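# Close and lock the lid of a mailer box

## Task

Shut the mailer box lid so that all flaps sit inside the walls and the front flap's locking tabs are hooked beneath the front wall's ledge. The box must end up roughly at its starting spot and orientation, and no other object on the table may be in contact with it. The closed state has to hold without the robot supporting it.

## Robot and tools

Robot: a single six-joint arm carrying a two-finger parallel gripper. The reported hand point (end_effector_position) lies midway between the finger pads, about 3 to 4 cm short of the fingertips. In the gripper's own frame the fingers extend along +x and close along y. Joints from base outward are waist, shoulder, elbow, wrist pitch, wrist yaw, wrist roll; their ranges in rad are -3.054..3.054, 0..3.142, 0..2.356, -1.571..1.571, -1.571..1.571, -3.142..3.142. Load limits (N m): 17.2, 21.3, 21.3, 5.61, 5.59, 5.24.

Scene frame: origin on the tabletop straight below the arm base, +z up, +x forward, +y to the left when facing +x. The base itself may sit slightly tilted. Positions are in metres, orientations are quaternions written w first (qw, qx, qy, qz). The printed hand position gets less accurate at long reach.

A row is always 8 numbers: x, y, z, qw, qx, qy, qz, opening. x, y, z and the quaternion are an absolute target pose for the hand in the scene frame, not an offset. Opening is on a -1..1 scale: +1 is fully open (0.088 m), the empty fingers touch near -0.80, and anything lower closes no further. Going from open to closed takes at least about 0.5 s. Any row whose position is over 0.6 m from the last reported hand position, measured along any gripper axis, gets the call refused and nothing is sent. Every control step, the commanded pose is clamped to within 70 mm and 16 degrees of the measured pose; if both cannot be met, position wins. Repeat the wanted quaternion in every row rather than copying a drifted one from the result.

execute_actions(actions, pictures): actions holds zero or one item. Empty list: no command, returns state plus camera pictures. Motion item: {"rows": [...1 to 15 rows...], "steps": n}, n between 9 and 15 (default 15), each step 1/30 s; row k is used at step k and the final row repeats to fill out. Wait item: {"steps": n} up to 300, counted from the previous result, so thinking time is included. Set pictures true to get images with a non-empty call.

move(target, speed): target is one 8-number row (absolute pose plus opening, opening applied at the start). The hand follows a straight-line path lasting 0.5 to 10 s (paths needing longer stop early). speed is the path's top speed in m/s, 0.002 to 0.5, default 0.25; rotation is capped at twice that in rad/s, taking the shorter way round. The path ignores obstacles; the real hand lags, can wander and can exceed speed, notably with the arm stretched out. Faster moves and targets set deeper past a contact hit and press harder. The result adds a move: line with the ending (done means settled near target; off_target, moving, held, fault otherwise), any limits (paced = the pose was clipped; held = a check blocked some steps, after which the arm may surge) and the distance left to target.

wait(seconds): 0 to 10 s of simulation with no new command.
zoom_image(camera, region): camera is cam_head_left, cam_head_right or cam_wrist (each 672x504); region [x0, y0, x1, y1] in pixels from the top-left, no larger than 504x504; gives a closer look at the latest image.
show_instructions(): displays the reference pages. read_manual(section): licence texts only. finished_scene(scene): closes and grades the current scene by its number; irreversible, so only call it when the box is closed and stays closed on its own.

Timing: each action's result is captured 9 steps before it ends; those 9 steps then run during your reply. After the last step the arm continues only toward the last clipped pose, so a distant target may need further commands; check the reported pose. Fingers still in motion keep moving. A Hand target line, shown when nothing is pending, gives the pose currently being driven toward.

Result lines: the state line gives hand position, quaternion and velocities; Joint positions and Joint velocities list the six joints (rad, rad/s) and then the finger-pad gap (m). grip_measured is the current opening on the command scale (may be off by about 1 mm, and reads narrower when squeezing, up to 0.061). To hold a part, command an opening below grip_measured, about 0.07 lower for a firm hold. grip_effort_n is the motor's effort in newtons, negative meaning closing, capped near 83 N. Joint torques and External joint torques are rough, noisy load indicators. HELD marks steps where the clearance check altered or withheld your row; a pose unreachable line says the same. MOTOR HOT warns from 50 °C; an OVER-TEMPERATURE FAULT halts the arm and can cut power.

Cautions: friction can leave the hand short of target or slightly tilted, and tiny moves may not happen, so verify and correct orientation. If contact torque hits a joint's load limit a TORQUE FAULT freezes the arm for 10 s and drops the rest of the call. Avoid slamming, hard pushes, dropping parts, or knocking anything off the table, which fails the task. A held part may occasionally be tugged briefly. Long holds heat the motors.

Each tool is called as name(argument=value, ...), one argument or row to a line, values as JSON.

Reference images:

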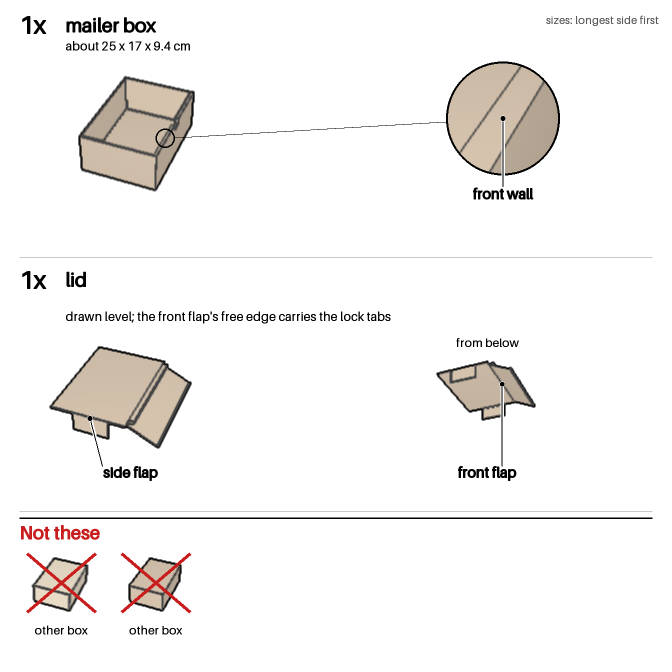

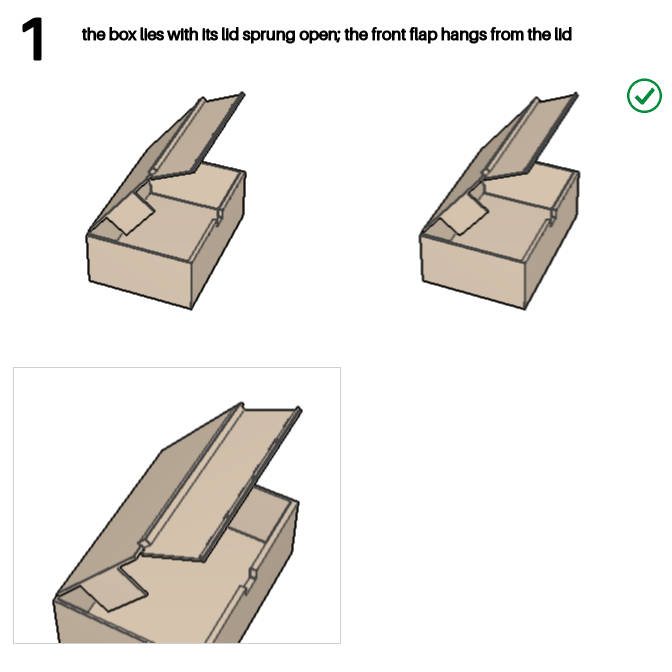

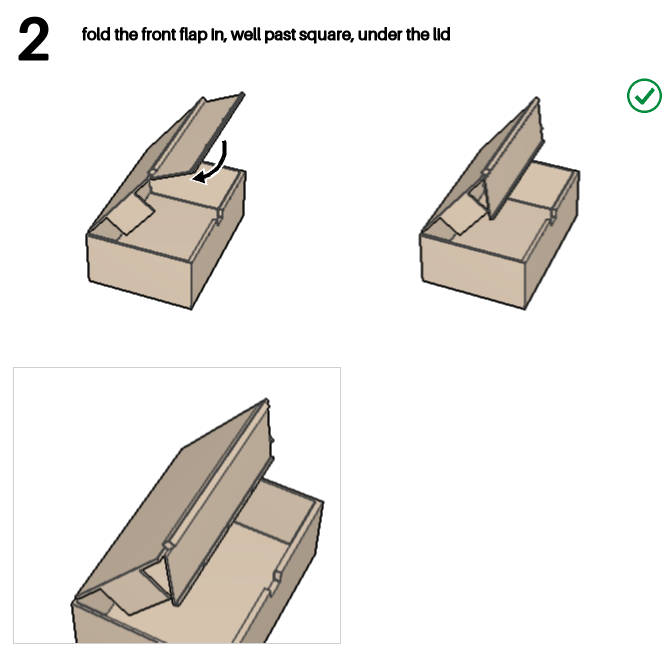

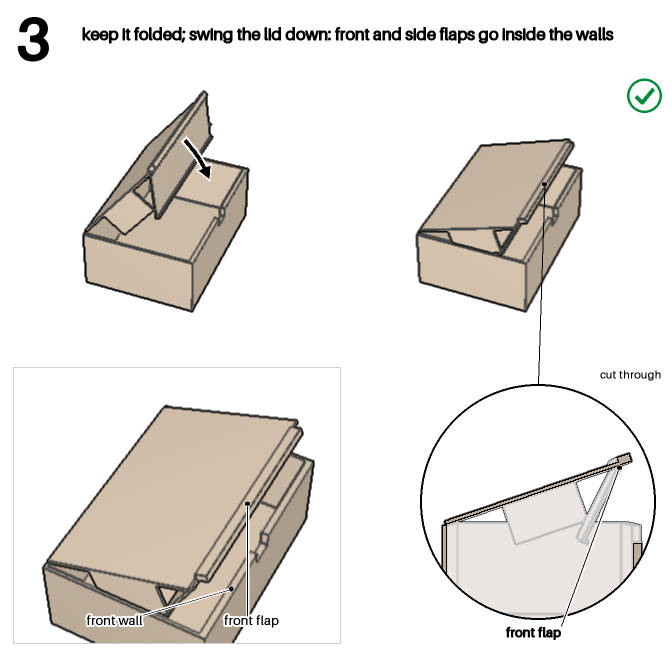

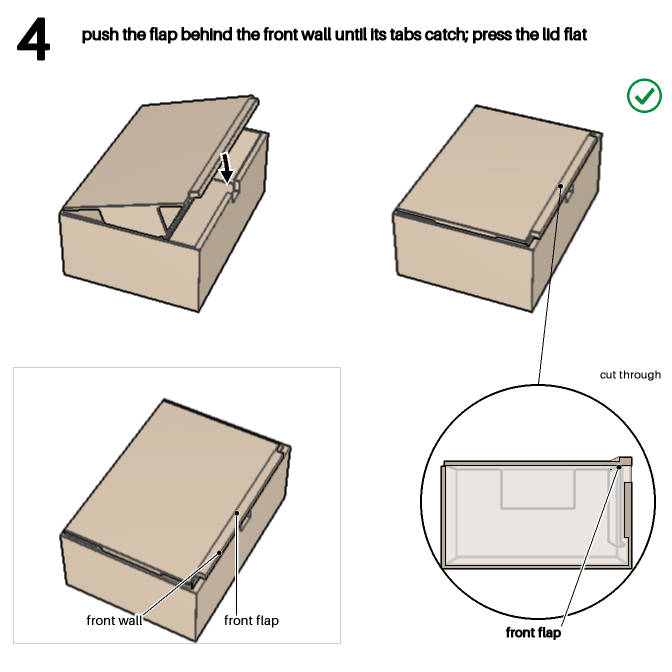

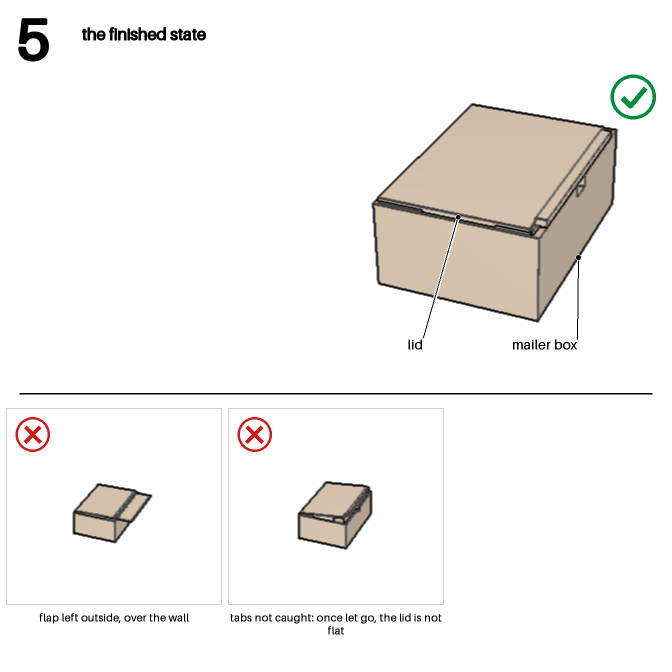

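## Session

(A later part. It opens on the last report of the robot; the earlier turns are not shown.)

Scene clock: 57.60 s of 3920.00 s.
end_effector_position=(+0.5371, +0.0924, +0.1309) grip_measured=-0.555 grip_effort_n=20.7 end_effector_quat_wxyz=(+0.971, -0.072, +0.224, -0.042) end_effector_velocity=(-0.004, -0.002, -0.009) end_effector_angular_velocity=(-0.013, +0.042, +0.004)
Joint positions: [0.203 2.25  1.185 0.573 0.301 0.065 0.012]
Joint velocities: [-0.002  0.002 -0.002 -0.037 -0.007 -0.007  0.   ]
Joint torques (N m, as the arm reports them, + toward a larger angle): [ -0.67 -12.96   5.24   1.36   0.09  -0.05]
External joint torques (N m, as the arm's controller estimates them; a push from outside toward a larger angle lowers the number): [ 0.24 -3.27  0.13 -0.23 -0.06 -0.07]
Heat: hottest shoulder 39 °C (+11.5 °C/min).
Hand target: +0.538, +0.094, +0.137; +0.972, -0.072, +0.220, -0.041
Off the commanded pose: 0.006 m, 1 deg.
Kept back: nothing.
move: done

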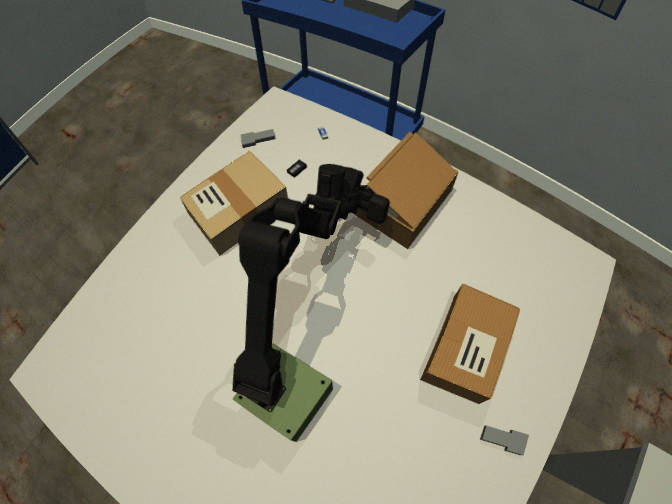

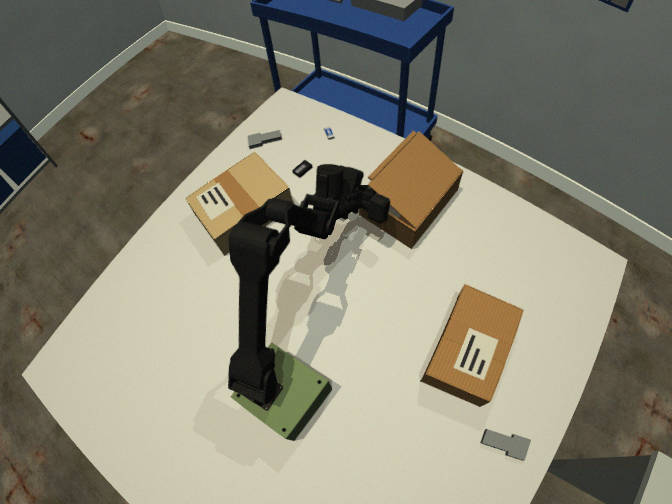

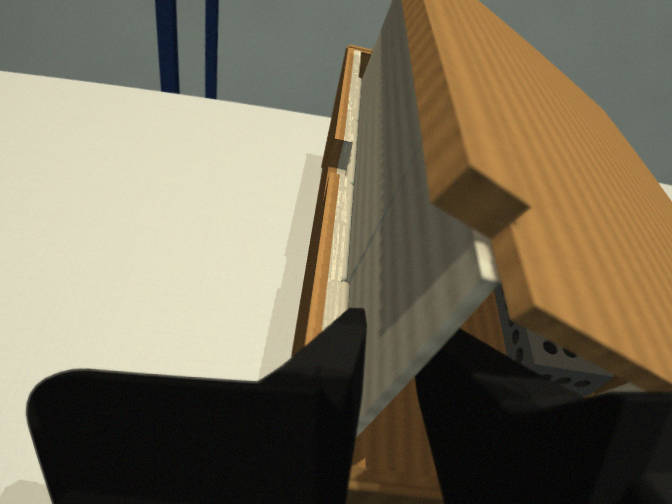

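move(
  target=[0.538,0.078,0.148,0.967,-0.114,0.2215,-0.031,-0.6],
  speed=0.08,
)

move(
  target=[0.538,0.074,0.148,0.967,-0.114,0.2215,-0.031,-0.87],
  speed=0.08,
)

Scene clock: 59.47 s of 3920.00 s.
end_effector_position=(+0.5388, +0.0825, +0.1421) grip_measured=-0.596 grip_effort_n=-17.9 end_effector_quat_wxyz=(+0.968, -0.112, +0.224, -0.028) end_effector_velocity=(-0.002, +0.001, -0.003) end_effector_angular_velocity=(-0.013, +0.018, +0.025)
Joint positions: [ 0.173  2.219  1.18   0.555  0.265 -0.035  0.01 ]
Joint velocities: [-0.002 -0.002 -0.007 -0.007 -0.022 -0.022 -0.   ]
Joint torques (N m, as the arm reports them, + toward a larger angle): [ -1.61 -13.33   4.27   1.45   0.16  -0.12]
External joint torques (N m, as the arm's controller estimates them; a push from outside toward a larger angle lowers the number): [-0.81 -3.47 -1.11 -0.21  0.04 -0.14]
Heat: hottest shoulder 40 °C (+12.1 °C/min).
Hand target: +0.538, +0.078, +0.148; +0.968, -0.114, +0.222, -0.031
Off the commanded pose: 0.007 m, 1 deg.
Kept back: nothing.
move: done

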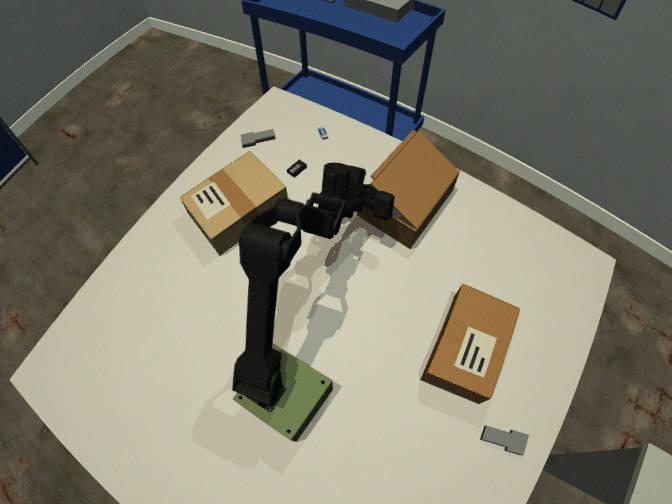

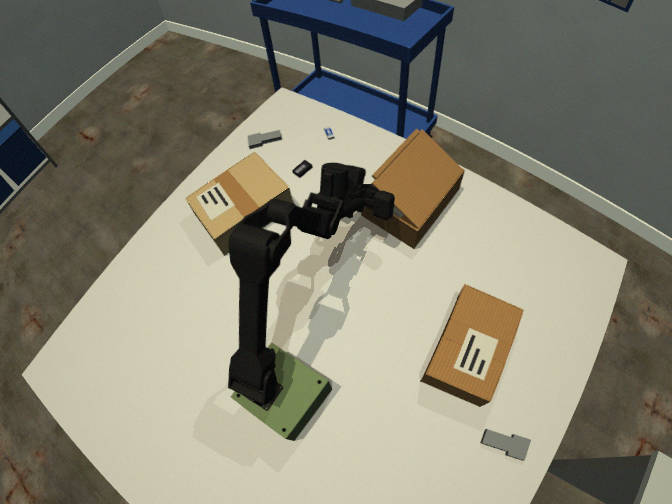

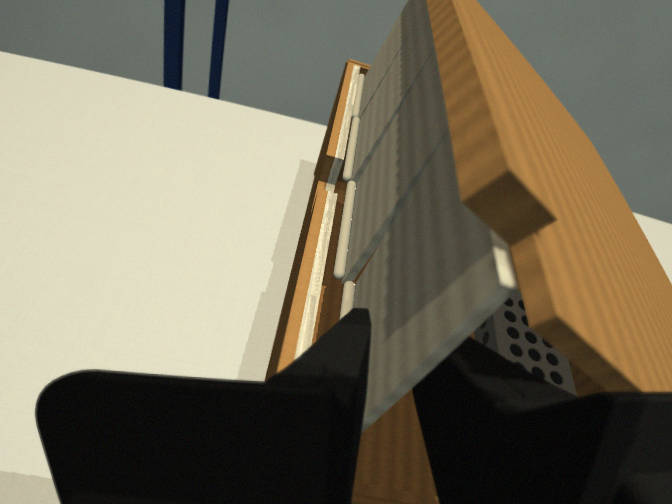

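Scene clock: 60.17 s of 3920.00 s.
end_effector_position=(+0.5377, +0.0774, +0.1395) grip_measured=-0.789 grip_effort_n=-83.5 end_effector_quat_wxyz=(+0.967, -0.111, +0.229, -0.028) end_effector_velocity=(-0.001, -0.001, -0.001) end_effector_angular_velocity=(-0.018, +0.010, +0.013)
Joint positions: [ 0.162  2.219  1.174  0.552  0.254 -0.035  0.   ]
Joint velocities: [-0.002 -0.002 -0.002 -0.007 -0.007 -0.022  0.   ]
Joint torques (N m, as the arm reports them, + toward a larger angle): [ -1.47 -13.54   4.55   1.93   0.25  -0.29]
External joint torques (N m, as the arm's controller estimates them; a push from outside toward a larger angle lowers the number): [-0.61 -3.68 -0.84  0.26  0.11 -0.32]
Heat: hottest shoulder 40 °C (+12.2 °C/min).
Hand target: +0.538, +0.074, +0.148; +0.968, -0.114, +0.222, -0.031
Off the commanded pose: 0.009 m, 1 deg.
Kept back: nothing.
move: off_target

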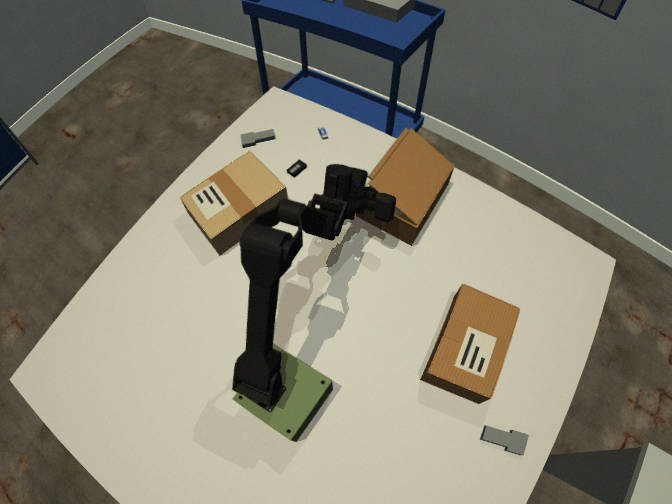

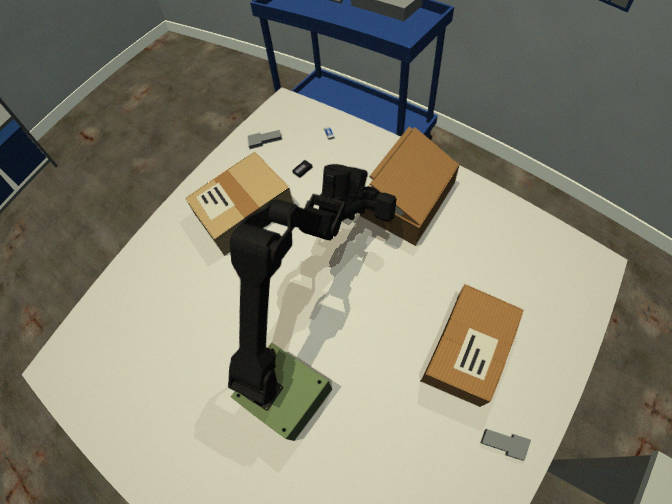

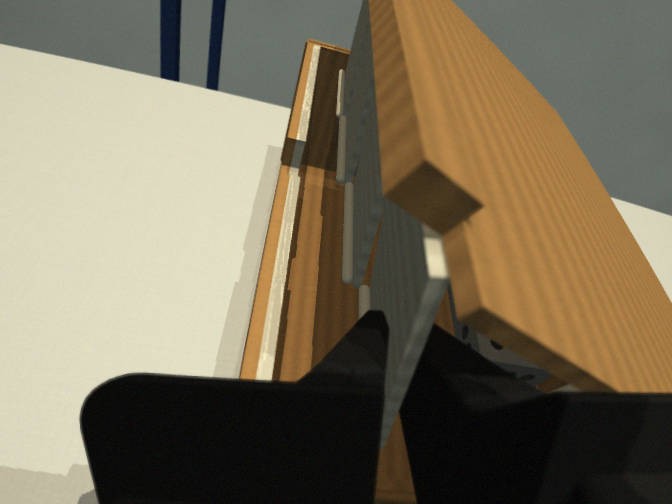

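move(
  target=[0.538,0.080,0.140,0.9637,-0.1013,0.2276,-0.0858,-0.87],
  speed=0.06,
)

move(
  target=[0.538,0.086,0.120,0.9637,-0.1013,0.2276,-0.0858,-0.87],
  speed=0.04,
)

Scene clock: 61.97 s of 3920.00 s.
end_effector_position=(+0.5357, +0.0820, +0.1398) grip_measured=-0.789 grip_effort_n=-83.5 end_effector_quat_wxyz=(+0.965, -0.102, +0.229, -0.078) end_effector_velocity=(+0.002, -0.001, +0.006) end_effector_angular_velocity=(+0.001, -0.022, -0.018)
Joint positions: [0.205 2.227 1.197 0.517 0.384 0.03  0.   ]
Joint velocities: [ 0.002 -0.002  0.007  0.007  0.022  0.007 -0.   ]
Joint torques (N m, as the arm reports them, + toward a larger angle): [ -1.12 -10.47   6.57   1.55   0.7    0.08]
External joint torques (N m, as the arm's controller estimates them; a push from outside toward a larger angle lowers the number): [-0.29 -0.56  1.17 -0.09  0.52  0.06]
Heat: hottest shoulder 40 °C (+12.0 °C/min).
Hand target: +0.538, +0.080, +0.140; +0.965, -0.101, +0.228, -0.086
Off the commanded pose: 0.003 m, 1 deg.
Kept back: nothing.
move: done

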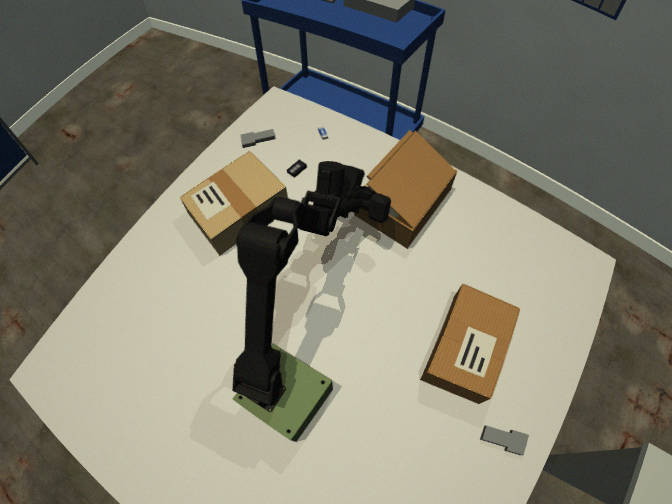

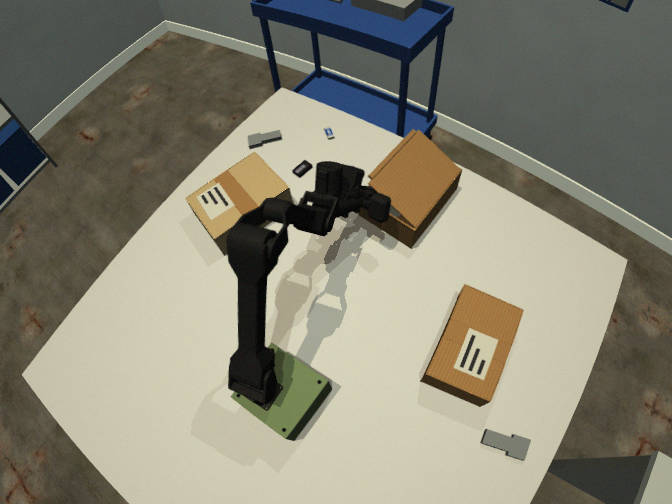

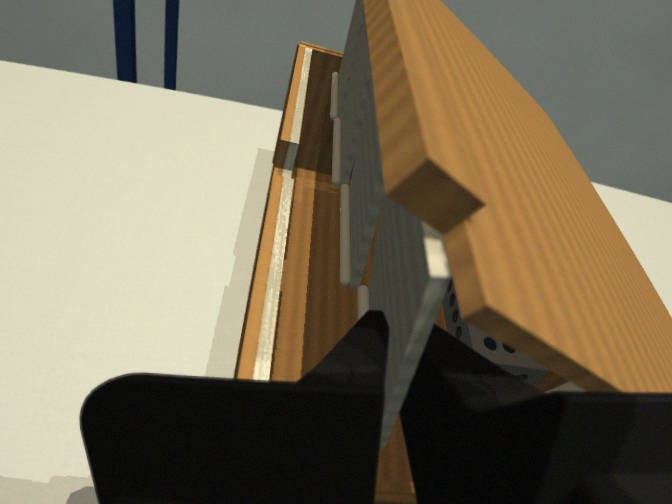

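Scene clock: 62.73 s of 3920.00 s.
end_effector_position=(+0.5369, +0.0869, +0.1260) grip_measured=-0.789 grip_effort_n=-83.5 end_effector_quat_wxyz=(+0.965, -0.102, +0.226, -0.082) end_effector_velocity=(+0.002, +0.001, +0.001) end_effector_angular_velocity=(-0.005, -0.016, +0.001)
Joint positions: [0.222 2.274 1.204 0.56  0.407 0.037 0.   ]
Joint velocities: [ 0.002  0.007  0.002  0.022  0.007 -0.007  0.   ]
Joint torques (N m, as the arm reports them, + toward a larger angle): [-0.69 -9.47  5.8   1.79  0.46  0.18]
External joint torques (N m, as the arm's controller estimates them; a push from outside toward a larger angle lowers the number): [0.07 0.57 0.56 0.16 0.29 0.16]
Heat: hottest shoulder 40 °C (+12.1 °C/min).
Hand target: +0.538, +0.086, +0.120; +0.965, -0.101, +0.228, -0.086
Off the commanded pose: 0.006 m, 1 deg.
Kept back: nothing.
move: done

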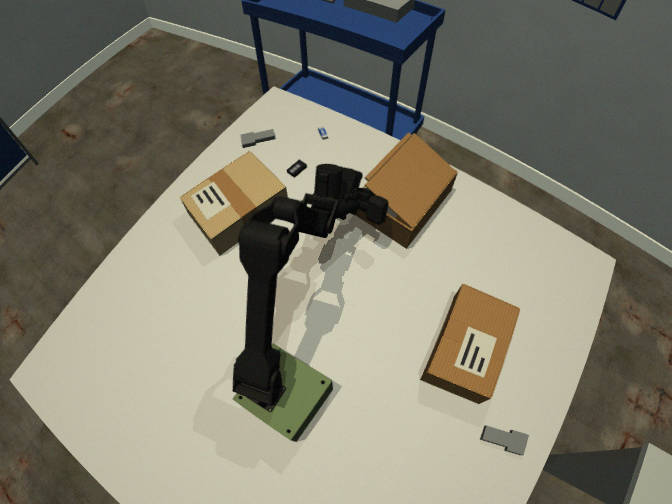

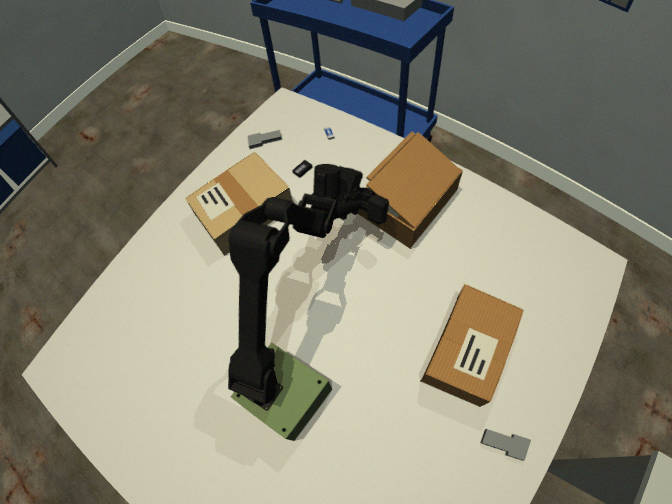

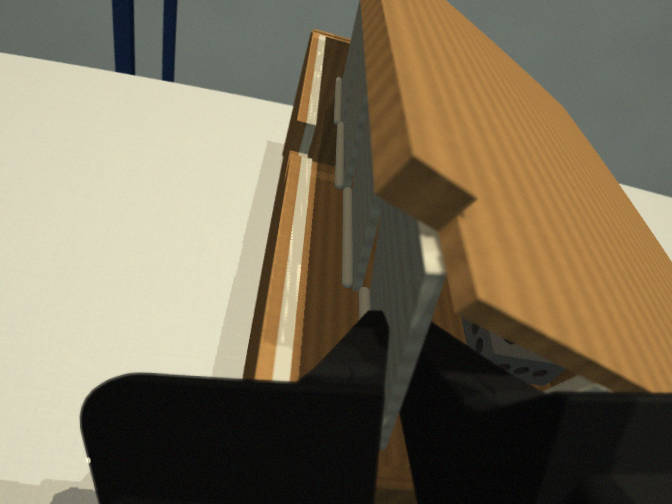

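move(
  target=[0.538,0.090,0.106,0.9637,-0.1013,0.2276,-0.0858,-0.87],
  speed=0.04,
)

Scene clock: 63.70 s of 3920.00 s.
end_effector_position=(+0.5403, +0.0890, +0.1236) grip_measured=-0.789 grip_effort_n=-83.5 end_effector_quat_wxyz=(+0.968, -0.097, +0.213, -0.088) end_effector_velocity=(+0.002, -0.004, +0.001) end_effector_angular_velocity=(-0.014, -0.010, -0.018)
Joint positions: [0.229 2.299 1.214 0.599 0.425 0.047 0.   ]
Joint velocities: [-0.002  0.007  0.007  0.007  0.022 -0.007 -0.   ]
Joint torques (N m, as the arm reports them, + toward a larger angle): [-0.39 -7.9   5.02  1.55  0.18  0.13]
External joint torques (N m, as the arm's controller estimates them; a push from outside toward a larger angle lowers the number): [ 0.55  2.16 -0.11 -0.06 -0.01  0.11]
Heat: hottest shoulder 40 °C (+12.1 °C/min).
Hand target: +0.537, +0.090, +0.106; +0.965, -0.101, +0.228, -0.086
Off the commanded pose: 0.018 m, 2 deg.
Kept back: nothing.
move: off_target

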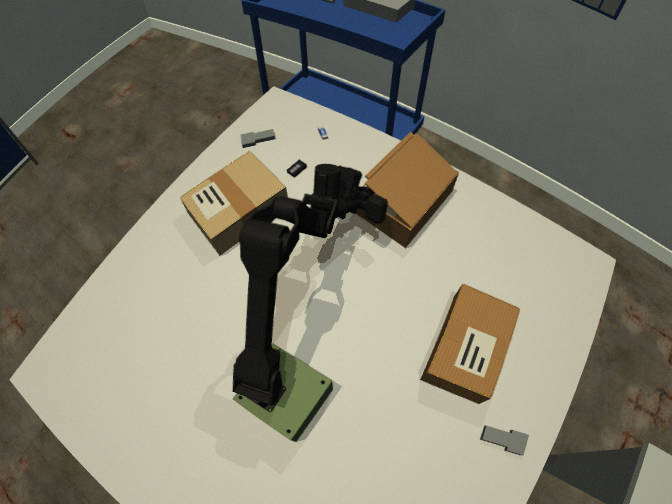

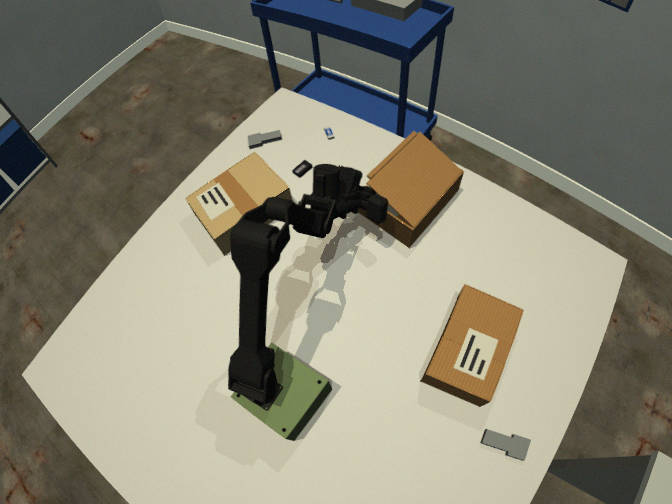

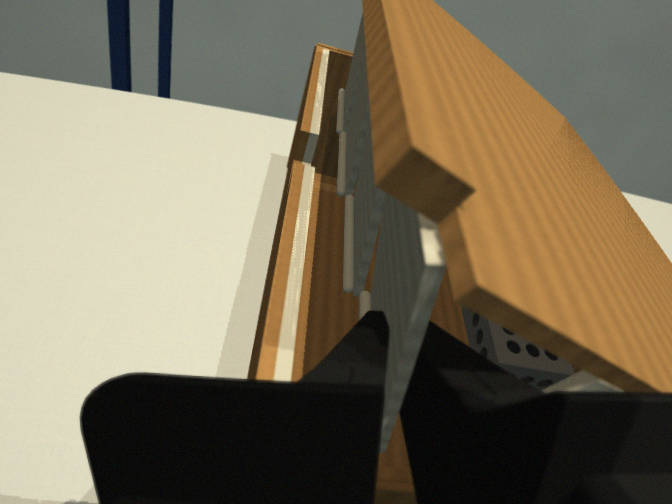

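execute_actions(
  actions=[
    {"rows":[[0.540,0.089,0.126,0.9637,-0.1013,0.2276,-0.0858,-0.62],[0.540,0.089,0.126,0.9637,-0.1013,0.2276,-0.0858,-0.62],[0.535,0.090,0.129,0.9637,-0.1013,0.2276,-0.0858,-0.62],[0.525,0.092,0.135,0.9637,-0.1013,0.2276,-0.0858,-0.62],[0.512,0.094,0.142,0.9637,-0.1013,0.2276,-0.0858,-0.62],[0.500,0.096,0.150,0.9637,-0.1013,0.2276,-0.0858,-0.62],[0.495,0.096,0.160,0.9637,-0.1013,0.2276,-0.0858,-0.62],[0.495,0.096,0.175,0.9637,-0.1013,0.2276,-0.0858,-0.62],[0.495,0.096,0.19,0.9637,-0.1013,0.2276,-0.0858,-0.62],[0.495,0.095,0.205,0.9637,-0.1013,0.2276,-0.0858,-0.8],[0.497,0.092,0.22,0.9637,-0.1013,0.2276,-0.0858,-0.8],[0.50,0.09,0.23,0.9637,-0.1013,0.2276,-0.0858,-0.8]],"steps":15},
  ],
)

execute_actions(
  actions=[
    {"rows":[[0.51,0.085,0.23,0.9637,-0.1013,0.2276,-0.0858,-0.8],[0.525,0.08,0.23,0.9637,-0.1013,0.2276,-0.0858,-0.8],[0.54,0.075,0.23,0.9637,-0.1013,0.2276,-0.0858,-0.8],[0.555,0.07,0.23,0.9637,-0.1013,0.2276,-0.0858,-0.8]],"steps":9},
  ],
  pictures=true,
)

execute_actions(
  actions=[],
)

Scene clock: 66.07 s of 3920.00 s.
end_effector_position=(+0.5311, +0.0899, +0.1274) grip_measured=-0.680 grip_effort_n=16.5 end_effector_quat_wxyz=(+0.965, -0.102, +0.226, -0.087) end_effector_velocity=(-0.188, -0.016, +0.026) end_effector_angular_velocity=(-0.102, +0.295, -0.075)
Joint positions: [0.235 2.258 1.184 0.56  0.428 0.049 0.006]
Joint velocities: [ 0.1   -0.623 -0.74  -0.227  0.139  0.066  0.02 ]
Joint torques (N m, as the arm reports them, + toward a larger angle): [  0.33 -14.39   3.52   1.35   0.28   0.21]
External joint torques (N m, as the arm's controller estimates them; a push from outside toward a larger angle lowers the number): [ 1.04 -4.17 -1.27 -0.21  0.08  0.2 ]
Heat: hottest shoulder 40 °C (+12.2 °C/min).
Steps of this call (steps 1 to 65: nothing new was sent; steps 66 to 71: the first 6 steps of this action). Readings (end_effector_position):
66: (+0.5408, +0.0892, +0.1236)
67: (+0.5408, +0.0892, +0.1236)
69: (+0.5398, +0.0898, +0.1255)
71: the state above

Scene clock: 66.37 s of 3920.00 s.
end_effector_position=(+0.5014, +0.0923, +0.1852) grip_measured=-0.752 grip_effort_n=-66.3 end_effector_quat_wxyz=(+0.961, -0.103, +0.244, -0.081) end_effector_velocity=(-0.045, +0.012, +0.195) end_effector_angular_velocity=(+0.037, +0.020, +0.091)
Joint positions: [0.245 2.015 1.11  0.349 0.42  0.06  0.002]
Joint velocities: [-0.012 -0.618  0.027 -0.637 -0.11  -0.022 -0.013]
Joint torques (N m, as the arm reports them, + toward a larger angle): [ -1.15 -13.04   7.98   2.25   0.71  -0.33]
External joint torques (N m, as the arm's controller estimates them; a push from outside toward a larger angle lowers the number): [-0.74 -5.48  2.77  0.84  0.55 -0.34]
Heat: hottest shoulder 41 °C (+13.1 °C/min).
Off your previous action's commanded pose: 0.045 m, 2 deg at its last step (step 9 of this call).
Kept back: the last 9 steps of this action.
Steps of this call (steps 1 to 9: the last 9 steps of your previous action). Readings (end_effector_position):
1: (+0.5247, +0.0896, +0.1287)
2: (+0.5184, +0.0898, +0.1309)
4: (+0.5096, +0.0912, +0.1412)
8: (+0.5031, +0.0923, +0.1781)
9: the state above

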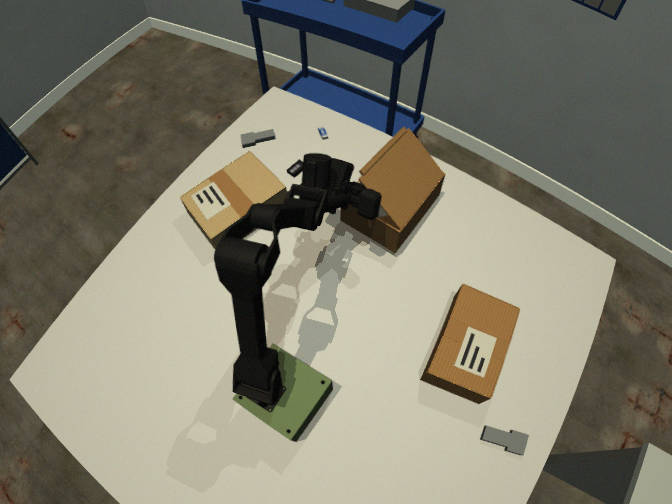

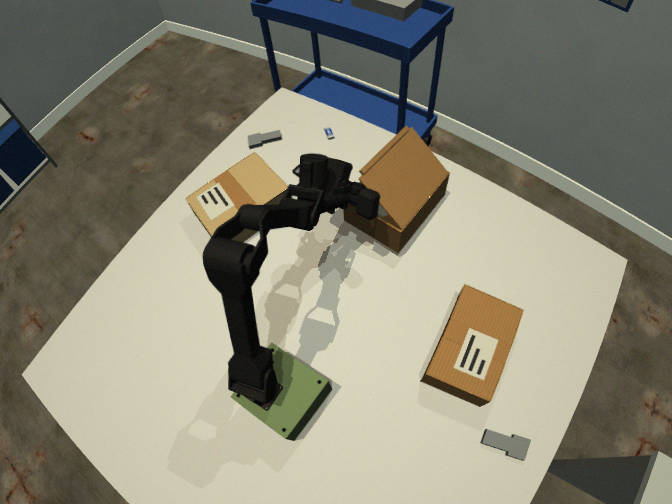

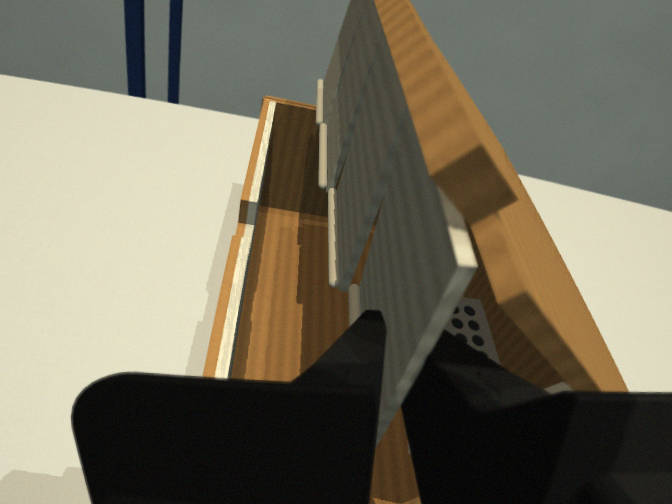

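Scene clock: 66.67 s of 3920.00 s.
end_effector_position=(+0.5375, +0.0736, +0.2161) grip_measured=-0.772 grip_effort_n=-83.5 end_effector_quat_wxyz=(+0.963, -0.096, +0.238, -0.081) end_effector_velocity=(+0.093, -0.075, +0.023) end_effector_angular_velocity=(-0.072, +0.004, -0.144)
Joint positions: [0.171 2.049 1.288 0.233 0.357 0.03  0.001]
Joint velocities: [-0.173  0.247  0.457 -0.212  0.007 -0.081 -0.   ]
Joint torques (N m, as the arm reports them, + toward a larger angle): [ -0.82 -11.75   8.37   2.06   0.58  -0.47]
External joint torques (N m, as the arm's controller estimates them; a push from outside toward a larger angle lowers the number): [-0.77 -2.48  2.61  0.61  0.53 -0.5 ]
Heat: hottest shoulder 41 °C (+13.1 °C/min).
Hand target: +0.553, +0.070, +0.230; +0.965, -0.102, +0.226, -0.086
Off the commanded pose: 0.023 m, 1 deg.
Kept back: nothing.
Steps of this call (steps 1 to 9: the last 9 steps of your previous action). Readings (end_effector_position):
1: (+0.5007, +0.0930, +0.1905)
2: (+0.5022, +0.0935, +0.1948)
4: (+0.5115, +0.0912, +0.2036)
8: (+0.5339, +0.0762, +0.2150)
9: the state above

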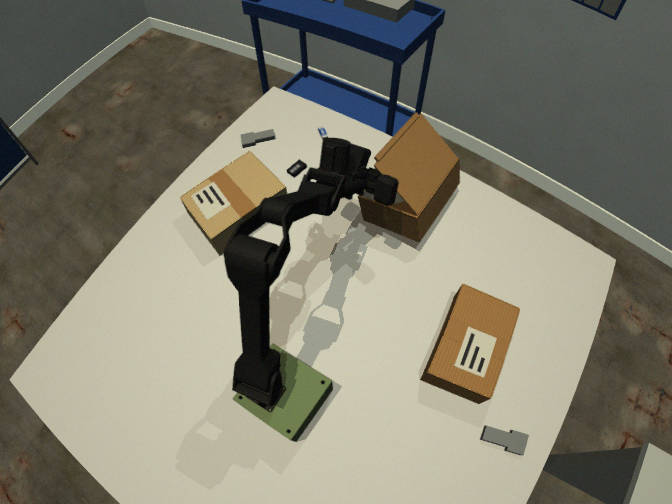

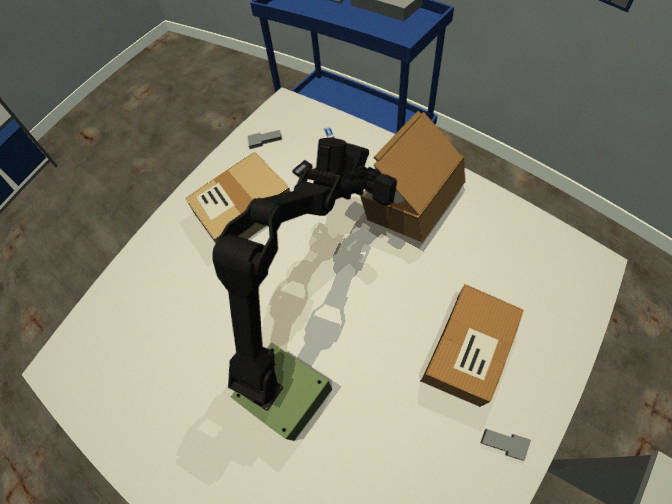

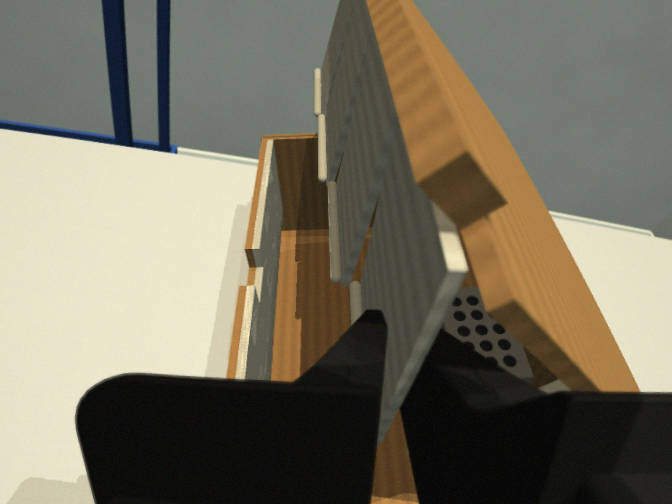

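move(
  target=[0.540,0.050,0.195,0.9637,-0.1013,0.2276,-0.0858,-0.87],
  speed=0.05,
)

Scene clock: 68.17 s of 3920.00 s.
end_effector_position=(+0.5373, +0.0532, +0.1883) grip_measured=-0.776 grip_effort_n=-83.5 end_effector_quat_wxyz=(+0.963, -0.095, +0.239, -0.081) end_effector_velocity=(-0.001, +0.002, +0.001) end_effector_angular_velocity=(+0.006, -0.007, +0.021)
Joint positions: [0.129 2.097 1.225 0.35  0.319 0.011 0.001]
Joint velocities: [-0.002 -0.007 -0.017  0.022 -0.022 -0.007 -0.   ]
Joint torques (N m, as the arm reports them, + toward a larger angle): [ -1.49 -11.55   6.23   2.74   0.52  -0.54]
External joint torques (N m, as the arm's controller estimates them; a push from outside toward a larger angle lowers the number): [-0.75 -1.92  0.31  1.11  0.37 -0.56]
Heat: hottest shoulder 41 °C (+13.2 °C/min).
Hand target: +0.540, +0.050, +0.195; +0.965, -0.101, +0.228, -0.086
Off the commanded pose: 0.008 m, 2 deg.
Kept back: nothing.
move: done

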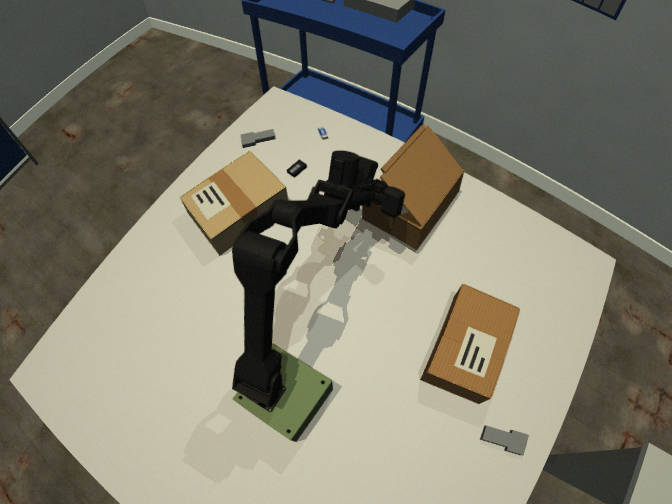

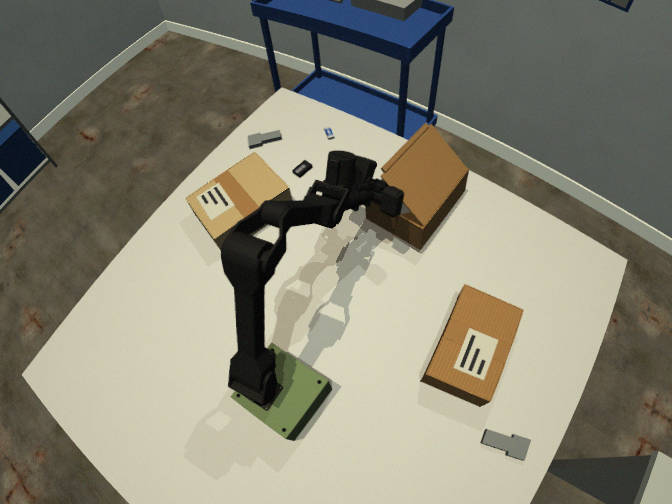

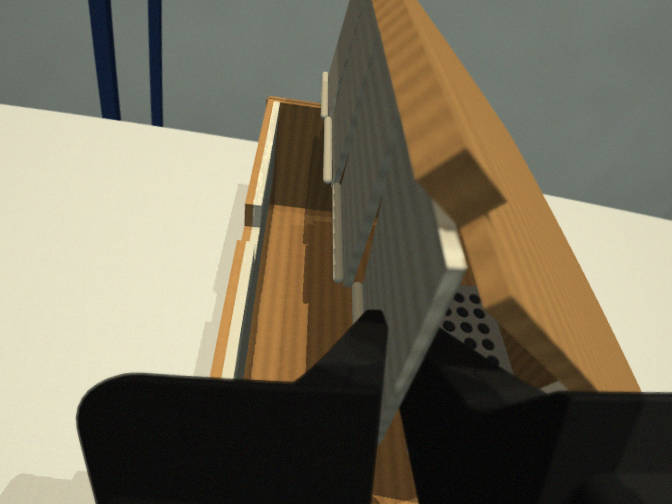

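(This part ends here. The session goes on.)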